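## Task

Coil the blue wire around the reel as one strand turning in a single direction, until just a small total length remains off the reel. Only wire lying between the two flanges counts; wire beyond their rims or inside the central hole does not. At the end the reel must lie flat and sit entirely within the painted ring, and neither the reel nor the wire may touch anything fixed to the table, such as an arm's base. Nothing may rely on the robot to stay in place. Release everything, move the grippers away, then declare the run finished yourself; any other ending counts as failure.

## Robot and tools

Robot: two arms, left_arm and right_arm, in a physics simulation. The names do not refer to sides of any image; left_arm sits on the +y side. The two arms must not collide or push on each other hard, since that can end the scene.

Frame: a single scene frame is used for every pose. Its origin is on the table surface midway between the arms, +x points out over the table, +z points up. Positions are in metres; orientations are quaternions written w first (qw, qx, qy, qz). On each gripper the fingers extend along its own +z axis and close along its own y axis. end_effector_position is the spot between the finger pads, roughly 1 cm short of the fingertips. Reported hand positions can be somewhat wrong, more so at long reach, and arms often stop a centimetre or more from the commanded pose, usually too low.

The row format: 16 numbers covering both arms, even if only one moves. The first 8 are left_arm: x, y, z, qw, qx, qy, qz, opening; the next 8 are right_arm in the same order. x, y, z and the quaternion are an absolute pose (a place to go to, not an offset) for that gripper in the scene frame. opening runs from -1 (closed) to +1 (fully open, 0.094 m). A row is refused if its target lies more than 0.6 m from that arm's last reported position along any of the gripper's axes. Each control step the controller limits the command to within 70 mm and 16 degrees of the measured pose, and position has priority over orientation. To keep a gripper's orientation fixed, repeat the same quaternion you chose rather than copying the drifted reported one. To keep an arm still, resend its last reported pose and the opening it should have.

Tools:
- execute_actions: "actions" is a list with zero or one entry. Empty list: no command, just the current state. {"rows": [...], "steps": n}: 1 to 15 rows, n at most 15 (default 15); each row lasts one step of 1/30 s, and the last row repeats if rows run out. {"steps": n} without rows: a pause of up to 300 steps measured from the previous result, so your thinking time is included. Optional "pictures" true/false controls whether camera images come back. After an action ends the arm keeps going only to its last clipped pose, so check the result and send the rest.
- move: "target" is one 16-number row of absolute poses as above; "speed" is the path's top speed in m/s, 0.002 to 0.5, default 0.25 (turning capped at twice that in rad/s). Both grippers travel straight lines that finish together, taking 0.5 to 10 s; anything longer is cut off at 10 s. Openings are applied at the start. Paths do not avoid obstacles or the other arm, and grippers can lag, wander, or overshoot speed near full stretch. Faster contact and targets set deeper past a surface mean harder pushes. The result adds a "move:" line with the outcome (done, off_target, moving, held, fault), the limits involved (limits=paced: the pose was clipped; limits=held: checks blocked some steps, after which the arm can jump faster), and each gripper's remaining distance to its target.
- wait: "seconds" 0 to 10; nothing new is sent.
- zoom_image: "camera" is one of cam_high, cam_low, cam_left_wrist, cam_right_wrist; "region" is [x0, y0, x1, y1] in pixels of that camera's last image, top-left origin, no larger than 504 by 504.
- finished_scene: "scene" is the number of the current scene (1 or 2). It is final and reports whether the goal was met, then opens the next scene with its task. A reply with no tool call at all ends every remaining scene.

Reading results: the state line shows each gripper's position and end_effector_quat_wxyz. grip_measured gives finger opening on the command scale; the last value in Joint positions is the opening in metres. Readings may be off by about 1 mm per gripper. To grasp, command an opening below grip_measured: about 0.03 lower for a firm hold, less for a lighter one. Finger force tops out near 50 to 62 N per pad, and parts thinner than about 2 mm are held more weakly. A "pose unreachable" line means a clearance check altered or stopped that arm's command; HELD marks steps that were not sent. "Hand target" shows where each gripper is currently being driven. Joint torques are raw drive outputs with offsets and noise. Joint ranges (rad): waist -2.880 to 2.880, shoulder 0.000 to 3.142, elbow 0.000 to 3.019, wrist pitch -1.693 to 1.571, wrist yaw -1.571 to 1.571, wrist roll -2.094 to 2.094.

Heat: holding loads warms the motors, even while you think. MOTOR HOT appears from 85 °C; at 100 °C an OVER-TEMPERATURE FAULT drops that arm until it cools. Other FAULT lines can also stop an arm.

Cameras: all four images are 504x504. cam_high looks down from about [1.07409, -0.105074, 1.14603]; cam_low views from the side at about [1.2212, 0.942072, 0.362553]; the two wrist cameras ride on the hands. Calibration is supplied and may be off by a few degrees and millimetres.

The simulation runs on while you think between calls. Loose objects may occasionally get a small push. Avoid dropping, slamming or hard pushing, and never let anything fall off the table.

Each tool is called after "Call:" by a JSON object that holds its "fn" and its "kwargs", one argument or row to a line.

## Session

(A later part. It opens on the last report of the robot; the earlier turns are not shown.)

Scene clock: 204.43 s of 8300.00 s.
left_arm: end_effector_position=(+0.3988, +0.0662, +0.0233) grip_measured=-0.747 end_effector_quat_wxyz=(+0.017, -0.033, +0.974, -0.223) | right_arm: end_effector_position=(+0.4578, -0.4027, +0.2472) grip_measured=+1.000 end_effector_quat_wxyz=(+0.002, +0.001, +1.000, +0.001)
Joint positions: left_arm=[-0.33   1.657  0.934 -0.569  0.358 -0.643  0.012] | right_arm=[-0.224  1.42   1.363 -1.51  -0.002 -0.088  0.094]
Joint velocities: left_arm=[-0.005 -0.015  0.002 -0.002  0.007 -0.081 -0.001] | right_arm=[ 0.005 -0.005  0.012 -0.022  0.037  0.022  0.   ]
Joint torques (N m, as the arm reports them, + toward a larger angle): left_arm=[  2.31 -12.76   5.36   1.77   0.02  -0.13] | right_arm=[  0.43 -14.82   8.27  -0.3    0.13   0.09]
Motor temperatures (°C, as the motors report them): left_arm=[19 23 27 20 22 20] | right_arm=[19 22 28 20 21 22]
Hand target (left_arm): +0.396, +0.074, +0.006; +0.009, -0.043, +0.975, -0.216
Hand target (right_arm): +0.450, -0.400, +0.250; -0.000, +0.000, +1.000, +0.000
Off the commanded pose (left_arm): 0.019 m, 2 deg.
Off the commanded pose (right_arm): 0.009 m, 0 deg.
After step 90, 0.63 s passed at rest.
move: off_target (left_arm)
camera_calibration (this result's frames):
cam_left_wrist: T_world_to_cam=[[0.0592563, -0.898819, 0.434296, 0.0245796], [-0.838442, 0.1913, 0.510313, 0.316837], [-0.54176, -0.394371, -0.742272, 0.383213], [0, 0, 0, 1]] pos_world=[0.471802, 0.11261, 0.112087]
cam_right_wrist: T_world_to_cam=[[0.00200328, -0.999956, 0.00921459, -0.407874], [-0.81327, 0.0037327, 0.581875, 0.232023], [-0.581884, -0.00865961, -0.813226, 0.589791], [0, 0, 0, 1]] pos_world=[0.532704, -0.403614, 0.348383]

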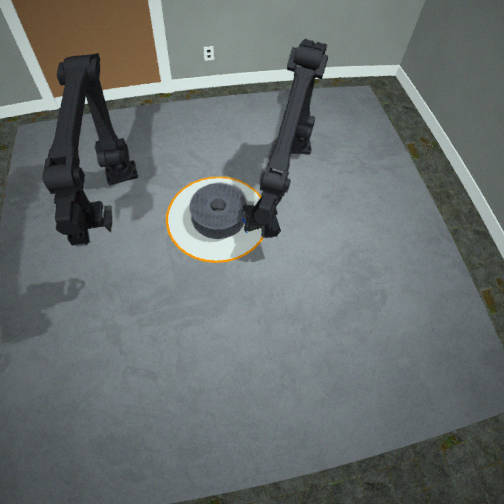

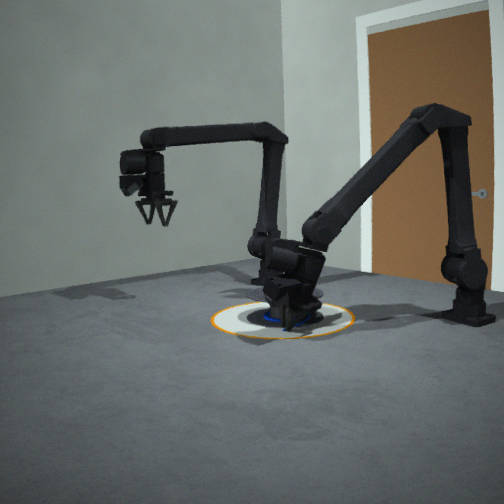

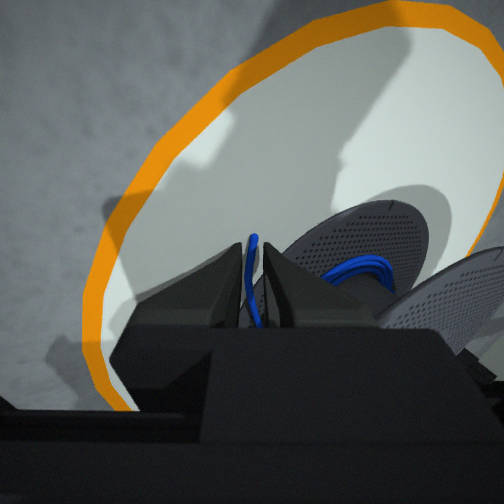

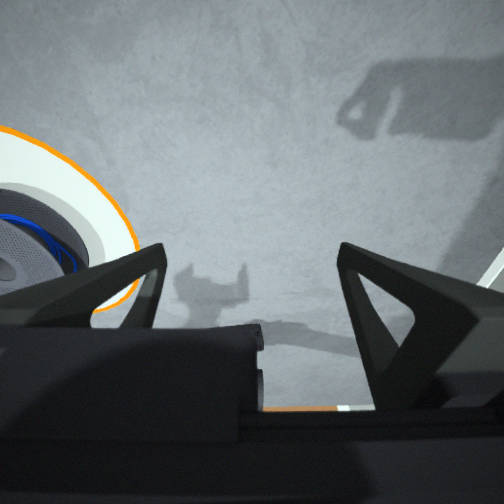

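Call:
{"fn": "move", "kwargs": {
  "target": [0.396,0.074,0.004,0.0095,-0.043,0.975,-0.216,-0.975,0.45,-0.40,0.25,0,0,1,0,1],
  "speed": 0.02
}}

Call:
{"fn": "move", "kwargs": {
  "target": [0.42,0.07,0.055,0.0095,-0.043,0.975,-0.216,-0.975,0.45,-0.40,0.25,0,0,1,0,1],
  "speed": 0.04
}}

Scene clock: 208.43 s of 8300.00 s.
left_arm: end_effector_position=(+0.3987, +0.0660, +0.0227) grip_measured=-0.961 end_effector_quat_wxyz=(+0.019, -0.032, +0.974, -0.225) | right_arm: end_effector_position=(+0.4578, -0.4027, +0.2472) grip_measured=+1.000 end_effector_quat_wxyz=(+0.002, +0.001, +1.000, +0.001)
Joint positions: left_arm=[-0.33   1.656  0.929 -0.559  0.359 -0.643  0.002] | right_arm=[-0.224  1.42   1.363 -1.51  -0.002 -0.088  0.094]
Joint velocities: left_arm=[-0.005 -0.005  0.002  0.007  0.051 -0.022 -0.001] | right_arm=[-0.005 -0.024 -0.022 -0.002 -0.022 -0.022  0.   ]
Joint torques (N m, as the arm reports them, + toward a larger angle): left_arm=[  2.22 -12.39   5.55   1.61  -0.04  -0.14] | right_arm=[  0.44 -14.84   8.27  -0.28   0.13   0.09]
Motor temperatures (°C, as the motors report them): left_arm=[19 23 27 20 22 20] | right_arm=[19 22 28 20 21 22]
Hand target (left_arm): +0.396, +0.074, +0.004; +0.010, -0.043, +0.975, -0.216
Hand target (right_arm): +0.450, -0.400, +0.250; -0.000, +0.000, +1.000, +0.000
Off the commanded pose (left_arm): 0.020 m, 2 deg.
Off the commanded pose (right_arm): 0.009 m, 0 deg.
move: off_target (left_arm)
camera_calibration (this result's frames):
cam_left_wrist: T_world_to_cam=[[0.0569069, -0.897088, 0.438172, 0.0254568], [-0.840784, 0.193604, 0.505569, 0.318026], [-0.538372, -0.397178, -0.743239, 0.38147], [0, 0, 0, 1]] pos_world=[0.471315, 0.112778, 0.111585]
cam_right_wrist: T_world_to_cam=[[0.00200328, -0.999956, 0.00921459, -0.407874], [-0.81327, 0.0037327, 0.581875, 0.232023], [-0.581884, -0.00865961, -0.813226, 0.589791], [0, 0, 0, 1]] pos_world=[0.532704, -0.403614, 0.348383]

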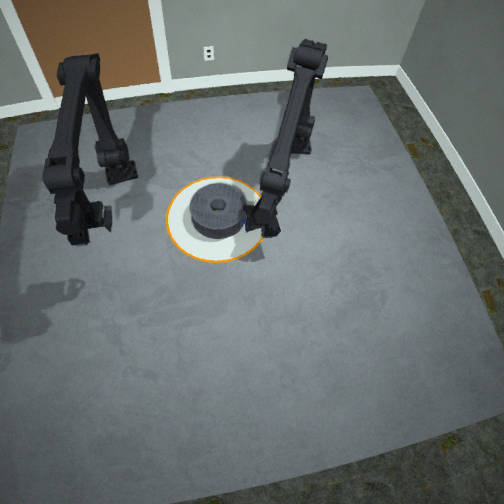

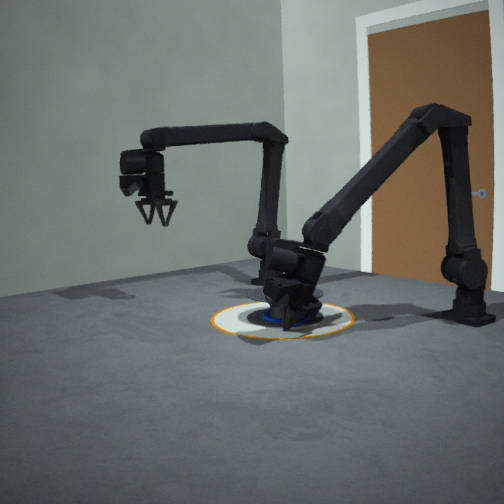

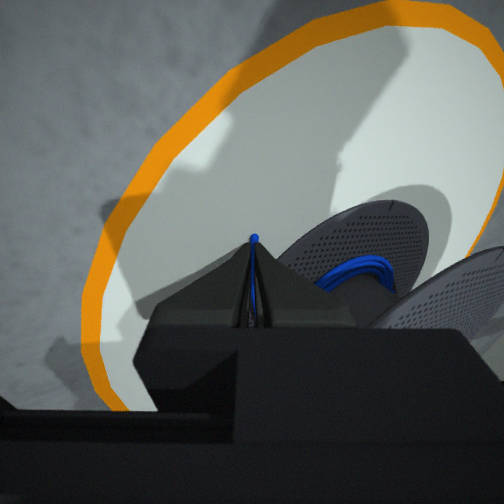

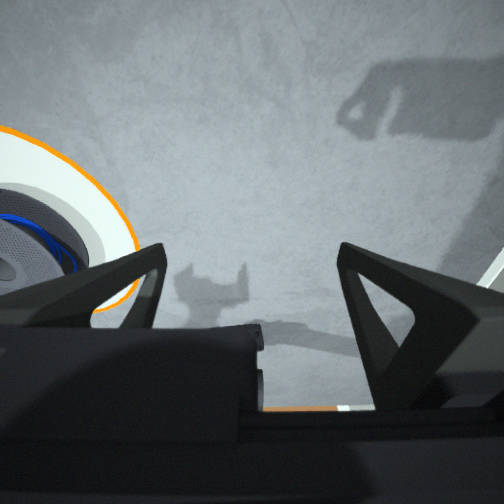

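Scene clock: 209.70 s of 8300.00 s.
left_arm: end_effector_position=(+0.3997, +0.0740, +0.0356) grip_measured=-0.961 end_effector_quat_wxyz=(-0.010, -0.046, +0.977, -0.206) | right_arm: end_effector_position=(+0.4578, -0.4027, +0.2472) grip_measured=+1.000 end_effector_quat_wxyz=(+0.002, +0.001, +1.000, +0.001)
Joint positions: left_arm=[-0.314  1.652  0.982 -0.688  0.36  -0.643  0.002] | right_arm=[-0.224  1.42   1.363 -1.51  -0.002 -0.088  0.094]
Joint velocities: left_arm=[-0.005  0.015 -0.007 -0.002  0.022  0.051  0.   ] | right_arm=[ 0.005 -0.005  0.007 -0.012 -0.051 -0.081  0.   ]
Joint torques (N m, as the arm reports them, + toward a larger angle): left_arm=[  2.39 -16.27  11.08  -0.22   0.06   0.06] | right_arm=[  0.47 -14.84   8.28  -0.29   0.13   0.09]
Motor temperatures (°C, as the motors report them): left_arm=[19 23 27 20 22 20] | right_arm=[19 22 28 20 21 22]
Hand target (left_arm): +0.419, +0.071, +0.056; +0.010, -0.043, +0.975, -0.216
Hand target (right_arm): +0.450, -0.400, +0.250; -0.000, +0.000, +1.000, +0.000
Off the commanded pose (left_arm): 0.028 m, 3 deg.
Off the commanded pose (right_arm): 0.009 m, 0 deg.
move: off_target (left_arm)
camera_calibration (this result's frames):
cam_left_wrist: T_world_to_cam=[[0.0978374, -0.910638, 0.401455, 0.0128746], [-0.809684, 0.161713, 0.564146, 0.298591], [-0.578653, -0.380246, -0.721508, 0.408829], [0, 0, 0, 1]] pos_world=[0.477075, 0.118894, 0.121356]
cam_right_wrist: T_world_to_cam=[[0.00200328, -0.999956, 0.00921459, -0.407874], [-0.81327, 0.0037327, 0.581875, 0.232023], [-0.581884, -0.00865961, -0.813226, 0.589791], [0, 0, 0, 1]] pos_world=[0.532704, -0.403614, 0.348383]

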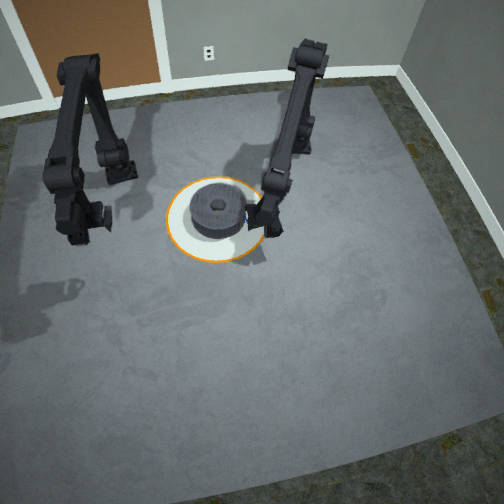

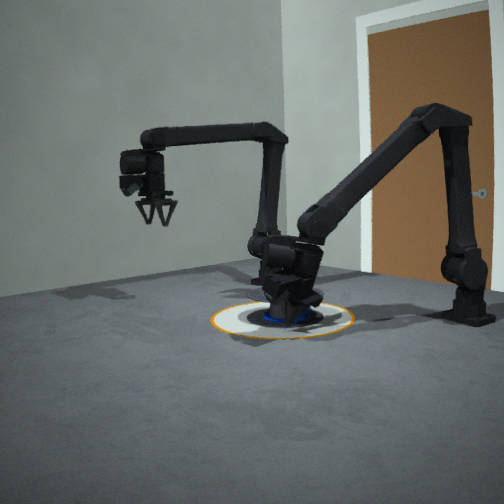

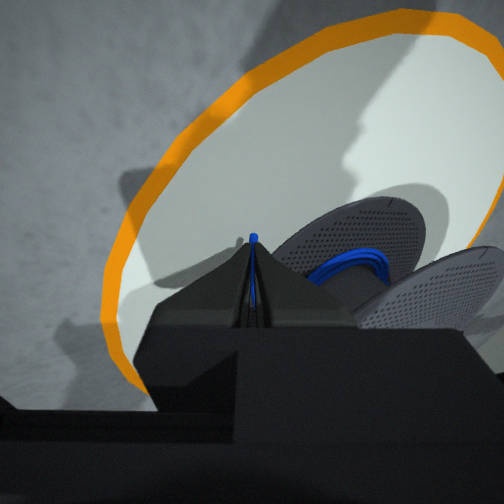

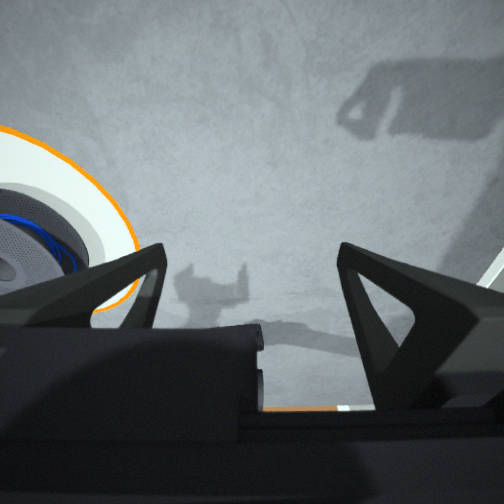

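Call:
{"fn": "move", "kwargs": {
  "target": [0.435,0.03,0.045,0.150,0.826,0.477,-0.261,-0.99,0.45,-0.40,0.25,0,0,1,0,1],
  "speed": 0.12
}}

Call:
{"fn": "zoom_image", "kwargs": {
  "camera": "cam_low",
  "region": [200, 250, 370, 350]
}}

Scene clock: 221.20 s of 8300.00 s.
left_arm: end_effector_position=(+0.4191, +0.0363, +0.0436) grip_measured=-0.973 end_effector_quat_wxyz=(+0.142, +0.821, +0.485, -0.265) | right_arm: end_effector_position=(+0.4578, -0.4027, +0.2472) grip_measured=+1.000 end_effector_quat_wxyz=(+0.002, +0.001, +1.000, +0.001)
Joint positions: left_arm=[-0.286  1.863  1.265 -1.018  0.609  1.608  0.001] | right_arm=[-0.224  1.42   1.363 -1.51  -0.002 -0.088  0.094]
Joint velocities: left_arm=[ 0.005 -0.005  0.002 -0.012 -0.007 -0.007 -0.001] | right_arm=[-0.005  0.005  0.002 -0.012  0.007 -0.022  0.   ]
Joint torques (N m, as the arm reports them, + toward a larger angle): left_arm=[  1.67 -16.65  11.3   -0.8    0.29   0.07] | right_arm=[  0.44 -14.84   8.27  -0.28   0.12   0.09]
Motor temperatures (°C, as the motors report them): left_arm=[19 23 29 20 22 20] | right_arm=[19 22 28 20 21 22]
Hand target (left_arm): +0.434, +0.031, +0.046; +0.148, +0.826, +0.478, -0.260
Hand target (right_arm): +0.450, -0.400, +0.250; -0.000, +0.000, +1.000, +0.000
Off the commanded pose (left_arm): 0.017 m, 1 deg.
Off the commanded pose (right_arm): 0.009 m, 0 deg.
move: off_target (left_arm)
camera_calibration (this result's frames):
cam_left_wrist: T_world_to_cam=[[-0.873232, 0.486645, 0.0253422, 0.346044], [0.487017, 0.873322, 0.0110986, -0.229234], [-0.0167308, 0.0220337, -0.999617, 0.173552], [0, 0, 0, 1]] pos_world=[0.416721, 0.0279707, 0.16726]
cam_right_wrist: T_world_to_cam=[[0.00200328, -0.999956, 0.00921459, -0.407874], [-0.81327, 0.0037327, 0.581875, 0.232023], [-0.581884, -0.00865961, -0.813226, 0.589791], [0, 0, 0, 1]] pos_world=[0.532704, -0.403614, 0.348383]

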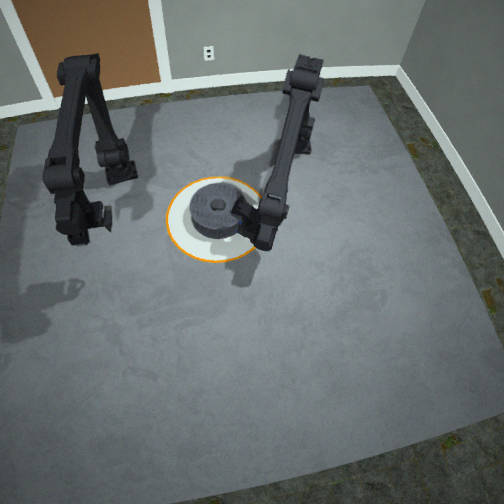

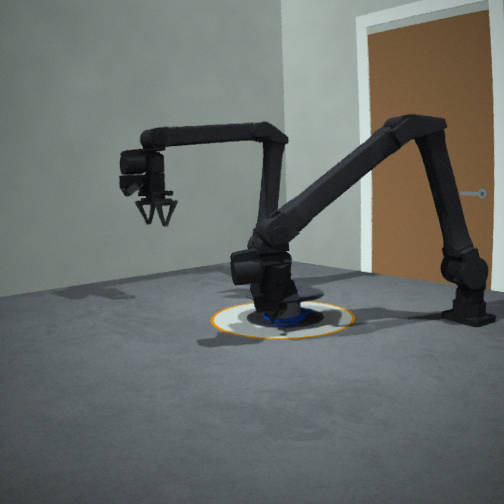

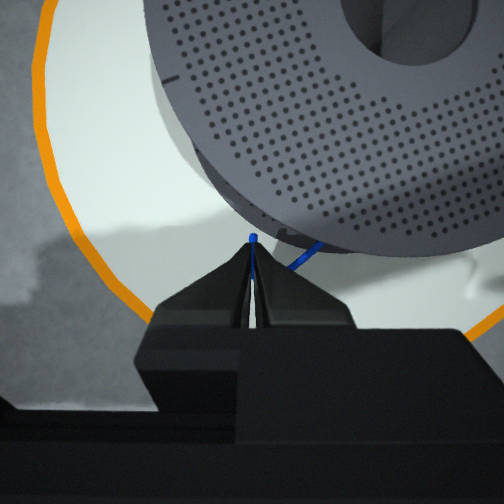

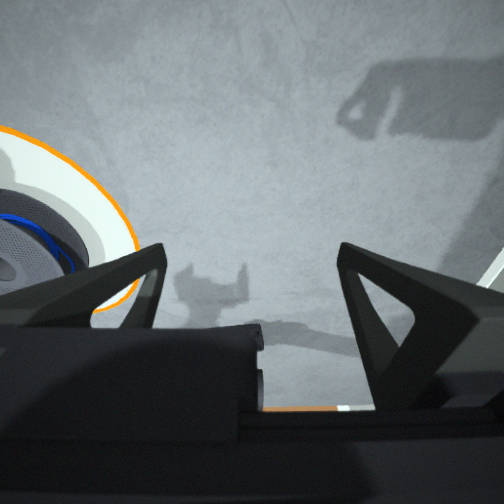

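Region (200, 250, 370, 350) of cam_low's 504x504 image, scaled by 2.965, with more detail than that image has; it fills the top 296 rows of this view, and the rest is white.

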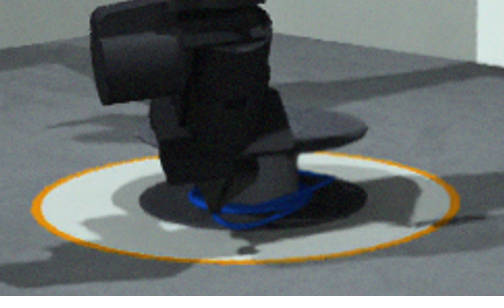

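Call:
{"fn": "move", "kwargs": {
  "target": [0.425,-0.03,0.036,0.150,0.826,0.477,-0.261,-0.99,0.45,-0.40,0.25,0,0,1,0,1],
  "speed": 0.04
}}

Call:
{"fn": "zoom_image", "kwargs": {
  "camera": "cam_low",
  "region": [200, 250, 370, 350]
}}

Scene clock: 225.83 s of 8300.00 s.
left_arm: end_effector_position=(+0.4125, -0.0131, +0.0366) grip_measured=-0.973 end_effector_quat_wxyz=(+0.140, +0.824, +0.481, -0.265) | right_arm: end_effector_position=(+0.4578, -0.4027, +0.2472) grip_measured=+1.000 end_effector_quat_wxyz=(+0.002, +0.001, +1.000, +0.001)
Joint positions: left_arm=[-0.375  1.908  1.314 -0.968  0.609  1.513  0.001] | right_arm=[-0.224  1.42   1.363 -1.51  -0.002 -0.088  0.094]
Joint velocities: left_arm=[-0.005 -0.005 -0.022 -0.007 -0.022  0.037  0.   ] | right_arm=[-0.015 -0.005 -0.002 -0.002  0.051 -0.11   0.   ]
Joint torques (N m, as the arm reports them, + toward a larger angle): left_arm=[  0.37 -17.43  11.13   0.62   0.51  -0.24] | right_arm=[  0.45 -14.89   8.28  -0.28   0.13   0.09]
Motor temperatures (°C, as the motors report them): left_arm=[19 23 30 20 22 20] | right_arm=[19 22 28 20 21 22]
Hand target (left_arm): +0.423, -0.030, +0.037; +0.150, +0.826, +0.477, -0.262
Hand target (right_arm): +0.450, -0.400, +0.250; -0.000, +0.000, +1.000, +0.000
Off the commanded pose (left_arm): 0.021 m, 1 deg.
Off the commanded pose (right_arm): 0.009 m, 0 deg.
move: off_target (left_arm)
camera_calibration (this result's frames):
cam_left_wrist: T_world_to_cam=[[-0.8678, 0.496227, 0.0261072, 0.362383], [0.496642, 0.867865, 0.0125425, -0.186919], [-0.0164336, 0.0238503, -0.99958, 0.167397], [0, 0, 0, 1]] pos_world=[0.410058, -0.021596, 0.160211]
cam_right_wrist: T_world_to_cam=[[0.00200328, -0.999956, 0.00921459, -0.407874], [-0.81327, 0.0037327, 0.581875, 0.232023], [-0.581884, -0.00865961, -0.813226, 0.589791], [0, 0, 0, 1]] pos_world=[0.532704, -0.403614, 0.348383]

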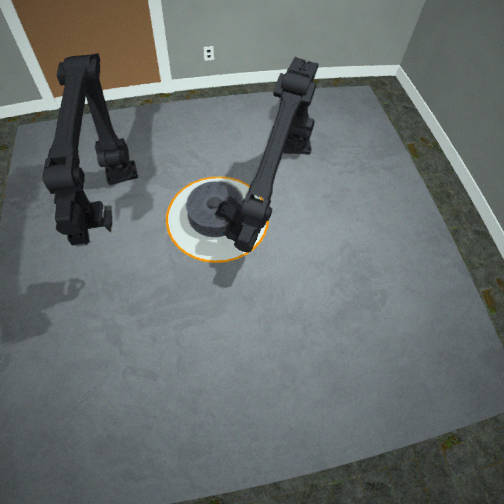

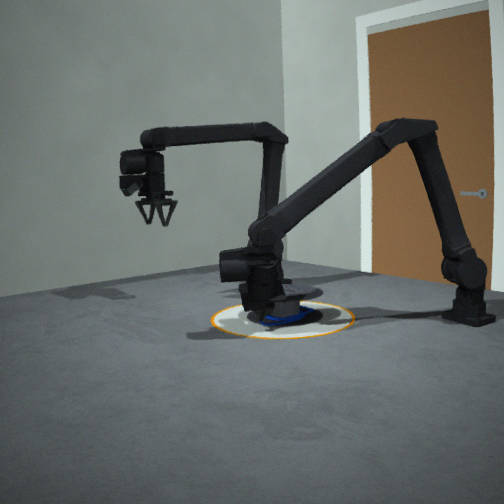

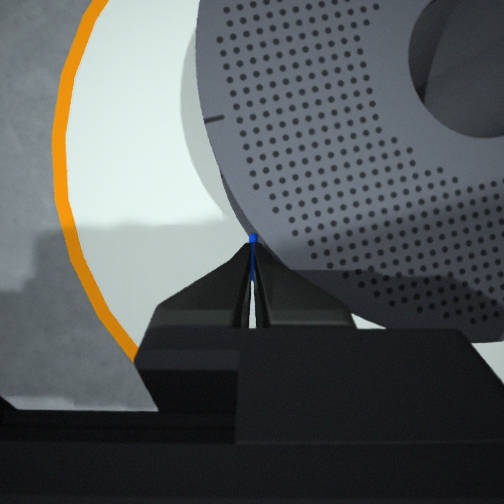

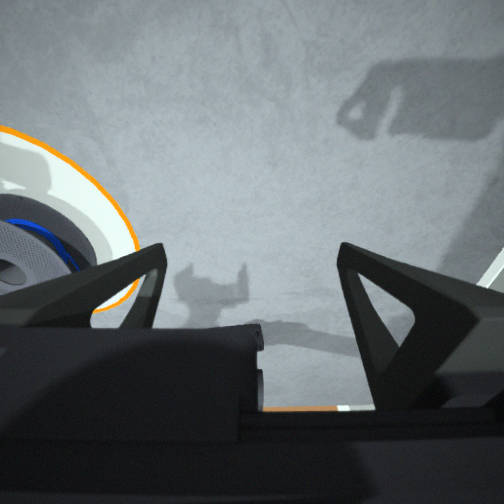

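Region (200, 250, 370, 350) of cam_low's 504x504 image, scaled by 2.965, with more detail than that image has; it fills the top 296 rows of this view, and the rest is white.

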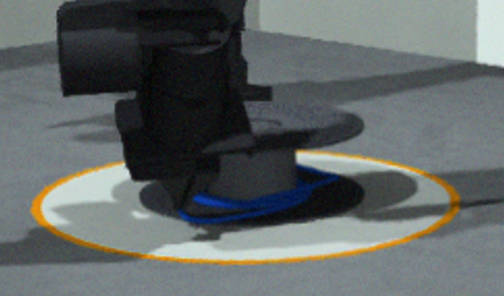

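Call:
{"fn": "move", "kwargs": {
  "target": [0.425,-0.02,0.04,0.0005,0.680,0.570,-0.462,-0.99,0.45,-0.40,0.25,0,0,1,0,1],
  "speed": 0.08
}}

Call:
{"fn": "move", "kwargs": {
  "target": [0.375,-0.05,0.036,0.0005,0.680,0.570,-0.462,-0.99,0.45,-0.40,0.25,0,0,1,0,1],
  "speed": 0.03
}}

Call:
{"fn": "zoom_image", "kwargs": {
  "camera": "cam_high",
  "region": [150, 140, 310, 280]
}}

Scene clock: 235.63 s of 8300.00 s.
left_arm: end_effector_position=(+0.4101, -0.0184, +0.0410) grip_measured=-0.973 end_effector_quat_wxyz=(-0.002, +0.688, +0.563, -0.458) | right_arm: end_effector_position=(+0.4578, -0.4027, +0.2472) grip_measured=+1.000 end_effector_quat_wxyz=(+0.002, +0.001, +1.000, +0.001)
Joint positions: left_arm=[-0.325  2.149  1.587 -1.478  0.861  1.47   0.001] | right_arm=[-0.224  1.42   1.363 -1.51  -0.002 -0.088  0.094]
Joint velocities: left_arm=[ 0.005 -0.015  0.007 -0.012 -0.007  0.081 -0.   ] | right_arm=[-0.005  0.005  0.007 -0.002  0.022 -0.007  0.   ]
Joint torques (N m, as the arm reports them, + toward a larger angle): left_arm=[  2.45 -20.33  10.53  -1.8    0.57  -0.19] | right_arm=[  0.45 -14.83   8.28  -0.29   0.13   0.09]
Motor temperatures (°C, as the motors report them): left_arm=[19 24 30 20 22 20] | right_arm=[19 22 28 20 21 22]
Hand target (left_arm): +0.425, -0.019, +0.039; -0.001, +0.680, +0.571, -0.459
Hand target (right_arm): +0.450, -0.400, +0.250; -0.000, +0.000, +1.000, +0.000
Off the commanded pose (left_arm): 0.015 m, 1 deg.
Off the commanded pose (right_arm): 0.009 m, 0 deg.
After step 90, 2.83 s passed at rest.
move: off_target (left_arm)
camera_calibration (this result's frames):
cam_left_wrist: T_world_to_cam=[[-0.772754, 0.364091, 0.519894, 0.301161], [0.323617, 0.930656, -0.17074, -0.101598], [-0.546007, 0.0363069, -0.836994, 0.382711], [0, 0, 0, 1]] pos_world=[0.474565, -0.0289923, 0.146408]
cam_right_wrist: T_world_to_cam=[[0.00200328, -0.999956, 0.00921459, -0.407874], [-0.81327, 0.0037327, 0.581875, 0.232023], [-0.581884, -0.00865961, -0.813226, 0.589791], [0, 0, 0, 1]] pos_world=[0.532704, -0.403614, 0.348383]

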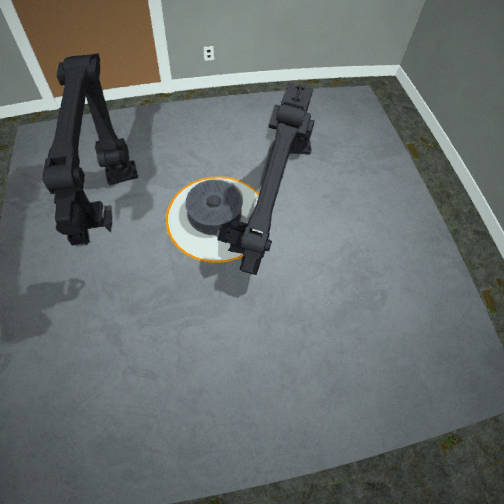

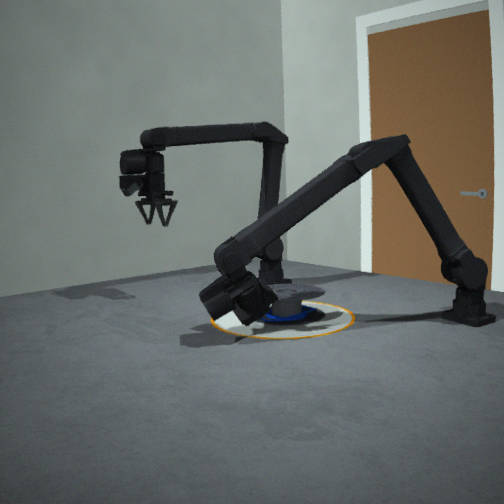

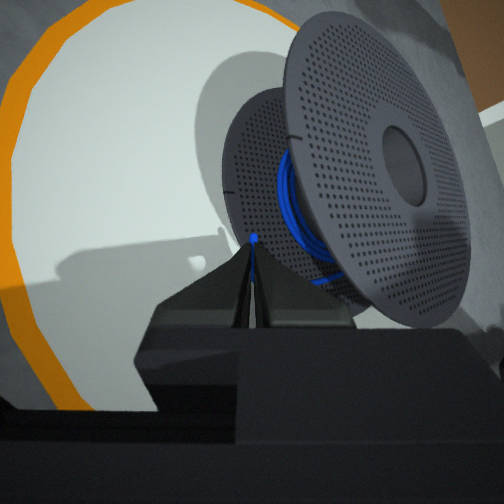

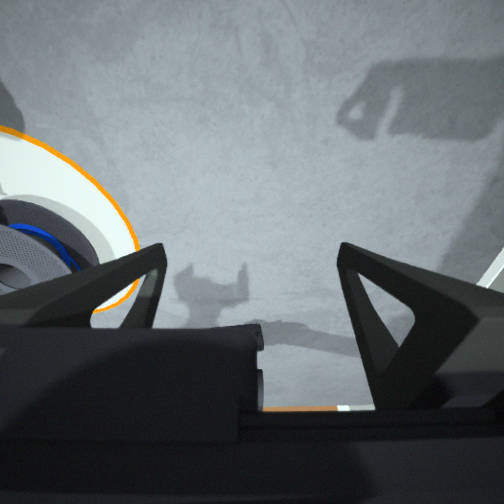

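Scene clock: 237.47 s of 8300.00 s.
left_arm: end_effector_position=(+0.3813, -0.0446, +0.0311) grip_measured=-0.973 end_effector_quat_wxyz=(-0.002, +0.677, +0.571, -0.464) | right_arm: end_effector_position=(+0.4578, -0.4027, +0.2472) grip_measured=+1.000 end_effector_quat_wxyz=(+0.002, +0.001, +1.000, +0.001)
Joint positions: left_arm=[-0.387  2.124  1.511 -1.351  0.906  1.351  0.001] | right_arm=[-0.224  1.42   1.363 -1.51  -0.002 -0.088  0.094]
Joint velocities: left_arm=[ 0.005 -0.005  0.007 -0.017 -0.037 -0.022  0.   ] | right_arm=[-0.015  0.005 -0.012 -0.012  0.051 -0.066  0.   ]
Joint torques (N m, as the arm reports them, + toward a larger angle): left_arm=[  0.22 -23.84   5.59  -0.15   0.6   -0.2 ] | right_arm=[  0.45 -14.84   8.28  -0.29   0.13   0.09]
Motor temperatures (°C, as the motors report them): left_arm=[19 24 30 20 22 20] | right_arm=[19 22 28 20 21 22]
Hand target (left_arm): +0.375, -0.050, +0.036; +0.000, +0.680, +0.569, -0.463
Hand target (right_arm): +0.450, -0.400, +0.250; -0.000, +0.000, +1.000, +0.000
Off the commanded pose (left_arm): 0.010 m, 0 deg.
Off the commanded pose (right_arm): 0.009 m, 0 deg.
move: done
camera_calibration (this result's frames):
cam_left_wrist: T_world_to_cam=[[-0.77225, 0.344853, 0.533579, 0.292093], [0.297199, 0.93839, -0.176346, -0.0589512], [-0.561519, 0.0223959, -0.827161, 0.364617], [0, 0, 0, 1]] pos_world=[0.447828, -0.0535758, 0.135347]
cam_right_wrist: T_world_to_cam=[[0.00200328, -0.999956, 0.00921459, -0.407874], [-0.81327, 0.0037327, 0.581875, 0.232023], [-0.581884, -0.00865961, -0.813226, 0.589791], [0, 0, 0, 1]] pos_world=[0.532704, -0.403614, 0.348383]

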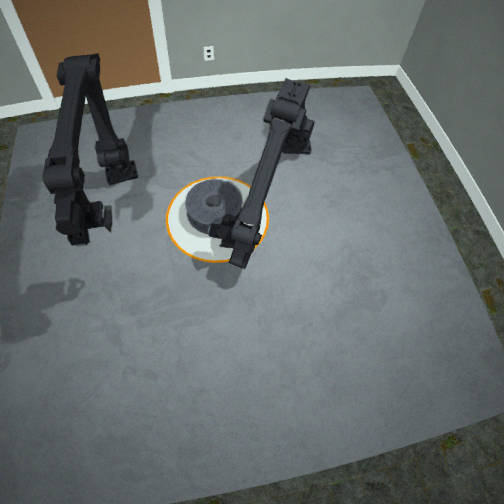

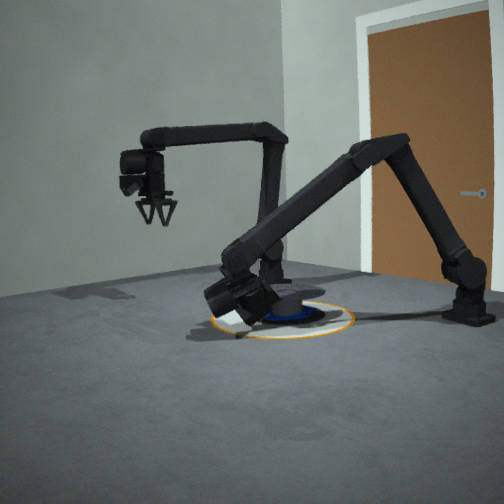

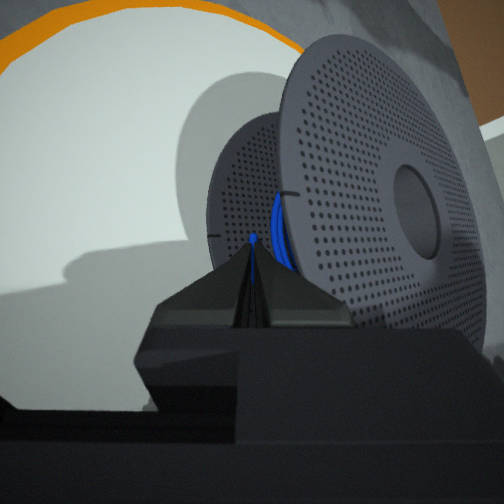

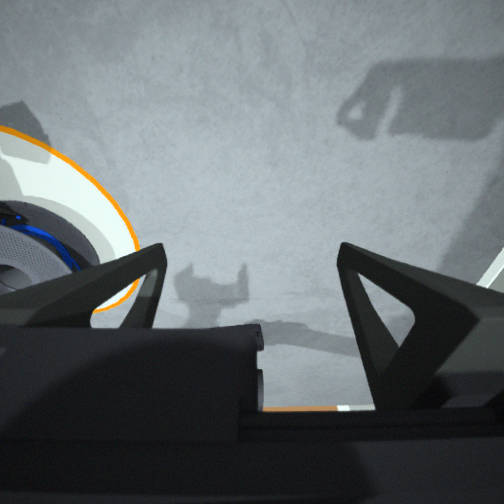

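Region (150, 140, 310, 280) of cam_high's 504x504 image, scaled by 3.150, with more detail than that image has; it fills the top 441 rows of this view, and the rest is white.

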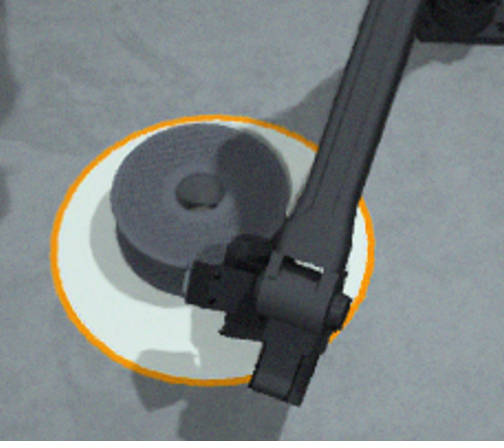

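Release and retract along the finger axis.

Call:
{"fn": "move", "kwargs": {
  "target": [0.375,-0.05,0.036,0.0005,0.680,0.570,-0.462,-0.85,0.45,-0.40,0.25,0,0,1,0,1],
  "speed": 0.03
}}

Call:
{"fn": "move", "kwargs": {
  "target": [0.45,-0.02,0.07,0.0005,0.680,0.570,-0.462,-0.85,0.45,-0.40,0.25,0,0,1,0,1],
  "speed": 0.04
}}

Call:
{"fn": "move", "kwargs": {
  "target": [0.45,0.15,0.2,0,0.2,0.98,0,-0.8,0.45,-0.40,0.25,0,0,1,0,1],
  "speed": 0.2
}}

Call:
{"fn": "zoom_image", "kwargs": {
  "camera": "cam_low",
  "region": [200, 270, 370, 350]
}}

Call:
{"fn": "zoom_image", "kwargs": {
  "camera": "cam_high",
  "region": [150, 140, 310, 280]
}}

Scene clock: 242.00 s of 8300.00 s.
left_arm: end_effector_position=(+0.3814, -0.0451, +0.0312) grip_measured=-0.853 end_effector_quat_wxyz=(-0.002, +0.677, +0.572, -0.463) | right_arm: end_effector_position=(+0.4578, -0.4027, +0.2472) grip_measured=+1.000 end_effector_quat_wxyz=(+0.002, +0.001, +1.000, +0.001)
Joint positions: left_arm=[-0.388  2.124  1.511 -1.349  0.906  1.347  0.007] | right_arm=[-0.224  1.42   1.363 -1.51  -0.002 -0.088  0.094]
Joint velocities: left_arm=[-0.005 -0.005 -0.002 -0.002  0.022  0.022 -0.   ] | right_arm=[-0.005 -0.005 -0.012 -0.007  0.066 -0.022  0.   ]
Joint torques (N m, as the arm reports them, + toward a larger angle): left_arm=[  0.3  -24.06   5.46  -0.11   0.54  -0.21] | right_arm=[  0.47 -14.85   8.27  -0.28   0.12   0.09]
Motor temperatures (°C, as the motors report them): left_arm=[19 24 29 20 22 20] | right_arm=[19 22 28 20 21 22]
Hand target (left_arm): +0.375, -0.050, +0.036; +0.001, +0.680, +0.570, -0.462
Hand target (right_arm): +0.450, -0.400, +0.250; -0.000, +0.000, +1.000, +0.000
Off the commanded pose (left_arm): 0.009 m, 1 deg.
Off the commanded pose (right_arm): 0.009 m, 0 deg.
After step 90, 0.83 s passed at rest.
move: done
camera_calibration (this result's frames):
cam_left_wrist: T_world_to_cam=[[-0.772818, 0.342968, 0.533971, 0.292403], [0.295671, 0.939079, -0.175241, -0.0579043], [-0.561543, 0.0224506, -0.827143, 0.364692], [0, 0, 0, 1]] pos_world=[0.447885, -0.0540957, 0.13537]
cam_right_wrist: T_world_to_cam=[[0.00200328, -0.999956, 0.00921459, -0.407874], [-0.81327, 0.0037327, 0.581875, 0.232023], [-0.581884, -0.00865961, -0.813226, 0.589791], [0, 0, 0, 1]] pos_world=[0.532704, -0.403614, 0.348383]

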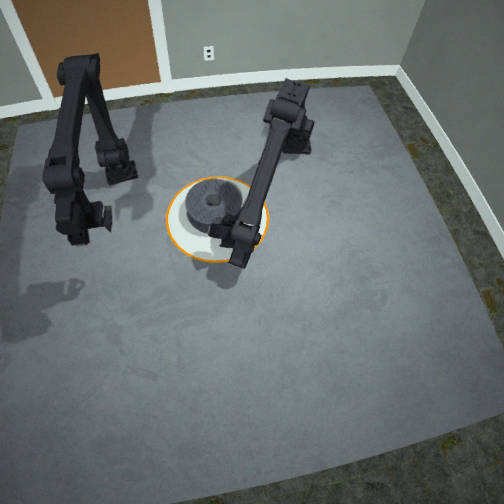

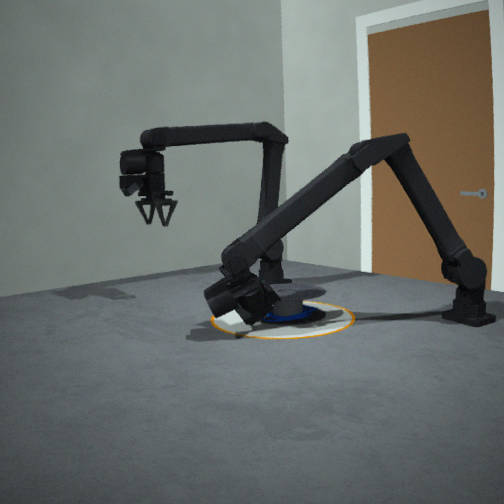

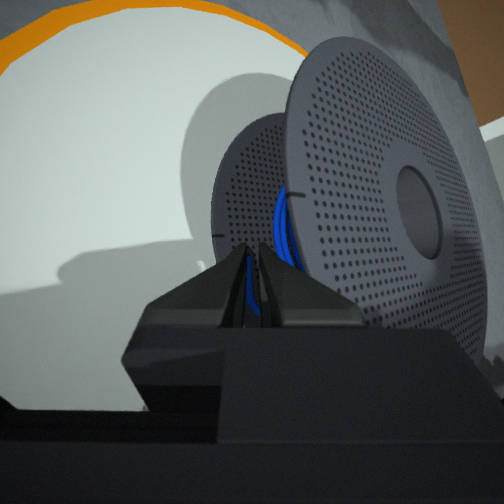

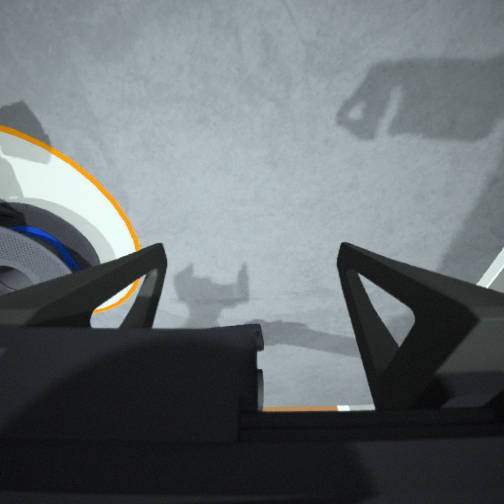

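Scene clock: 244.37 s of 8300.00 s.
left_arm: end_effector_position=(+0.4359, -0.0195, +0.0750) grip_measured=-0.853 end_effector_quat_wxyz=(-0.002, +0.678, +0.572, -0.462) | right_arm: end_effector_position=(+0.4578, -0.4027, +0.2472) grip_measured=+1.000 end_effector_quat_wxyz=(+0.002, +0.001, +1.000, +0.001)
Joint positions: left_arm=[-0.303  2.159  1.701 -1.597  0.865  1.471  0.007] | right_arm=[-0.224  1.42   1.363 -1.51  -0.002 -0.088  0.094]
Joint velocities: left_arm=[ 0.005 -0.005  0.012  0.012 -0.051 -0.022  0.002] | right_arm=[-0.005 -0.005  0.012  0.002  0.022 -0.022  0.   ]
Joint torques (N m, as the arm reports them, + toward a larger angle): left_arm=[  2.19 -20.61  11.01  -1.82   0.25   0.11] | right_arm=[  0.45 -14.84   8.28  -0.28   0.13   0.09]
Motor temperatures (°C, as the motors report them): left_arm=[19 24 30 20 22 20] | right_arm=[19 22 28 20 21 22]
Hand target (left_arm): +0.449, -0.019, +0.070; +0.001, +0.680, +0.571, -0.461
Hand target (right_arm): +0.450, -0.400, +0.250; -0.000, +0.000, +1.000, +0.000
Off the commanded pose (left_arm): 0.015 m, 0 deg.
Off the commanded pose (right_arm): 0.009 m, 0 deg.
move: off_target (left_arm)
camera_calibration (this result's frames):
cam_left_wrist: T_world_to_cam=[[-0.773693, 0.343989, 0.532044, 0.302885], [0.298961, 0.938616, -0.17211, -0.0920952], [-0.558589, 0.0259001, -0.82904, 0.429897], [0, 0, 0, 1]] pos_world=[0.502008, -0.0288814, 0.179403]
cam_right_wrist: T_world_to_cam=[[0.00200328, -0.999956, 0.00921459, -0.407874], [-0.81327, 0.0037327, 0.581875, 0.232023], [-0.581884, -0.00865961, -0.813226, 0.589791], [0, 0, 0, 1]] pos_world=[0.532704, -0.403614, 0.348383]

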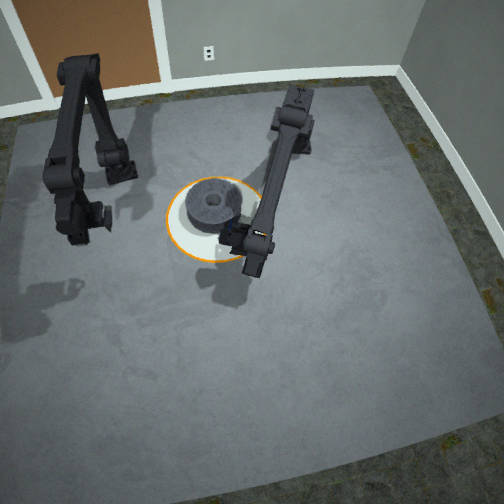

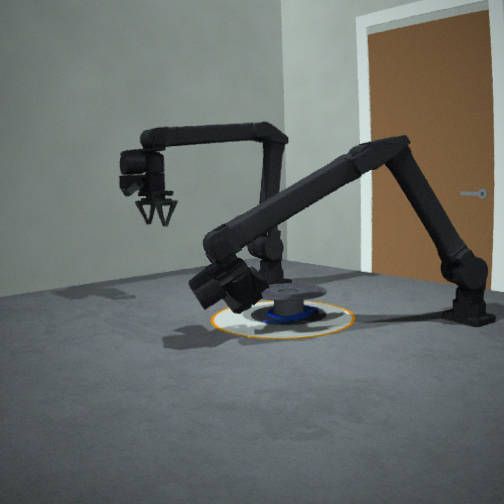

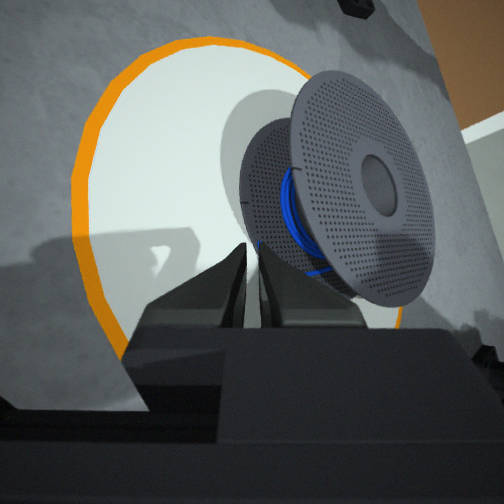

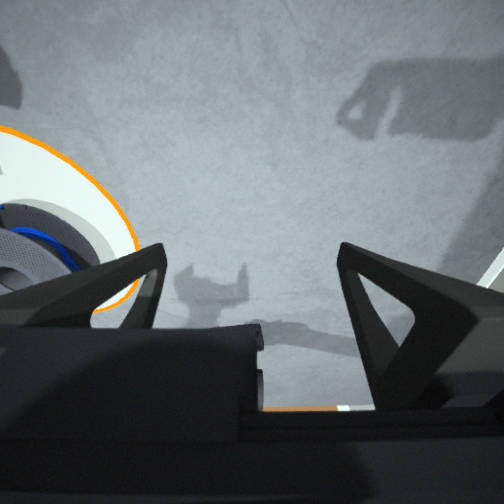

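Scene clock: 248.83 s of 8300.00 s.
left_arm: end_effector_position=(+0.4435, +0.1500, +0.1835) grip_measured=-0.803 end_effector_quat_wxyz=(-0.007, +0.209, +0.978, -0.004) | right_arm: end_effector_position=(+0.4578, -0.4027, +0.2472) grip_measured=+1.000 end_effector_quat_wxyz=(+0.002, +0.001, +1.000, +0.001)
Joint positions: left_arm=[-0.253  1.599  1.393 -1.378  0.011 -0.027  0.009] | right_arm=[-0.224  1.42   1.363 -1.51  -0.002 -0.088  0.094]
Joint velocities: left_arm=[-0.015  0.005 -0.007  0.002 -0.037  0.007 -0.   ] | right_arm=[-0.015 -0.015 -0.007 -0.007  0.022  0.007  0.   ]
Joint torques (N m, as the arm reports them, + toward a larger angle): left_arm=[  1.78 -17.73  11.09  -0.65  -0.2   -0.25] | right_arm=[  0.45 -14.88   8.27  -0.28   0.13   0.09]
Motor temperatures (°C, as the motors report them): left_arm=[19 25 29 20 22 20] | right_arm=[19 22 28 20 21 22]
Hand target (left_arm): +0.448, +0.151, +0.200; +0.006, +0.198, +0.980, -0.005
Hand target (right_arm): +0.450, -0.400, +0.250; -0.000, +0.000, +1.000, +0.000
Off the commanded pose (left_arm): 0.018 m, 1 deg.
Off the commanded pose (right_arm): 0.009 m, 0 deg.
move: off_target (left_arm)
camera_calibration (this result's frames):
cam_left_wrist: T_world_to_cam=[[-0.404913, -0.914302, 0.00981628, 0.313729], [-0.734266, 0.331541, 0.592397, 0.17421], [-0.544885, 0.232662, -0.805586, 0.478334], [0, 0, 0, 1]] pos_world=[0.515587, 0.117795, 0.279058]
cam_right_wrist: T_world_to_cam=[[0.00200328, -0.999956, 0.00921459, -0.407874], [-0.81327, 0.0037327, 0.581875, 0.232023], [-0.581884, -0.00865961, -0.813226, 0.589791], [0, 0, 0, 1]] pos_world=[0.532704, -0.403614, 0.348383]

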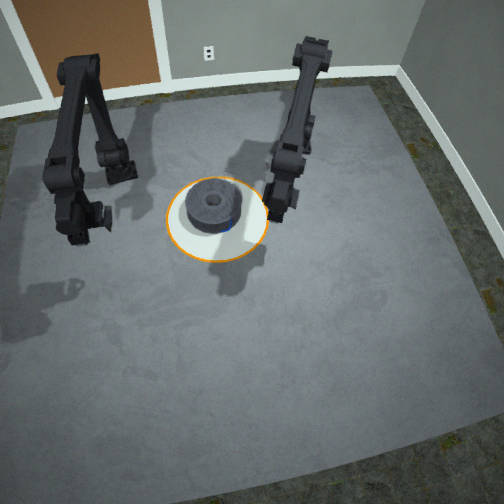

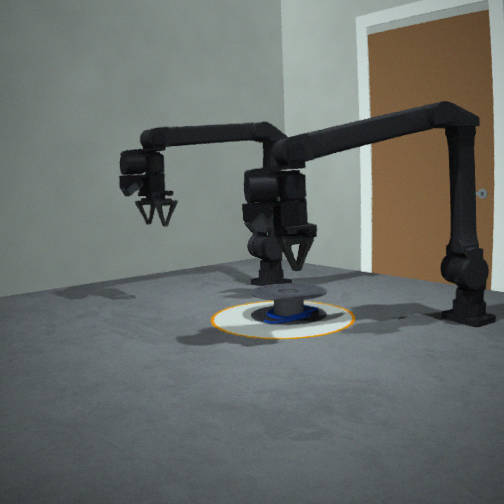

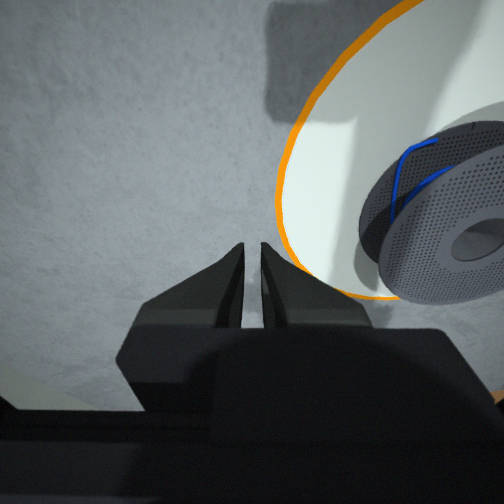

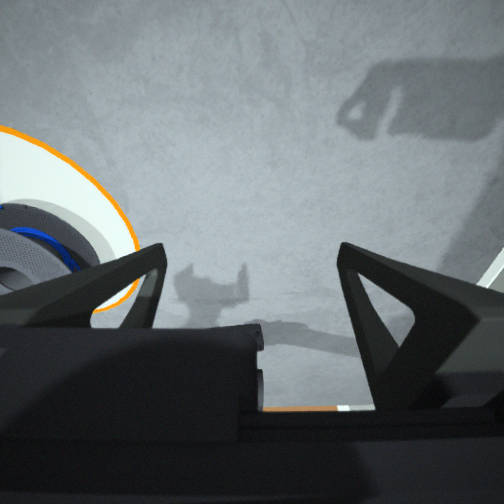

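Region (200, 270, 370, 350) of cam_low's 504x504 image, scaled by 2.965, with more detail than that image has; it fills the top 237 rows of this view, and the rest is white.

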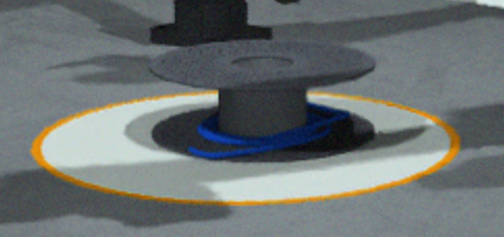

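Region (150, 140, 310, 280) of cam_high's 504x504 image, scaled by 3.150, with more detail than that image has; it fills the top 441 rows of this view, and the rest is white.

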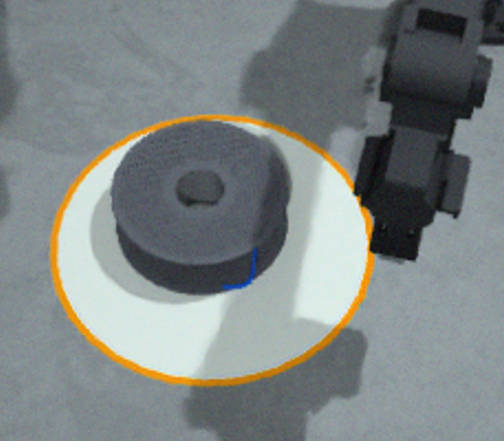

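Call:
{"fn": "finished_scene", "kwargs": {
  "scene": 1
}}

The scene is finished: the task was done.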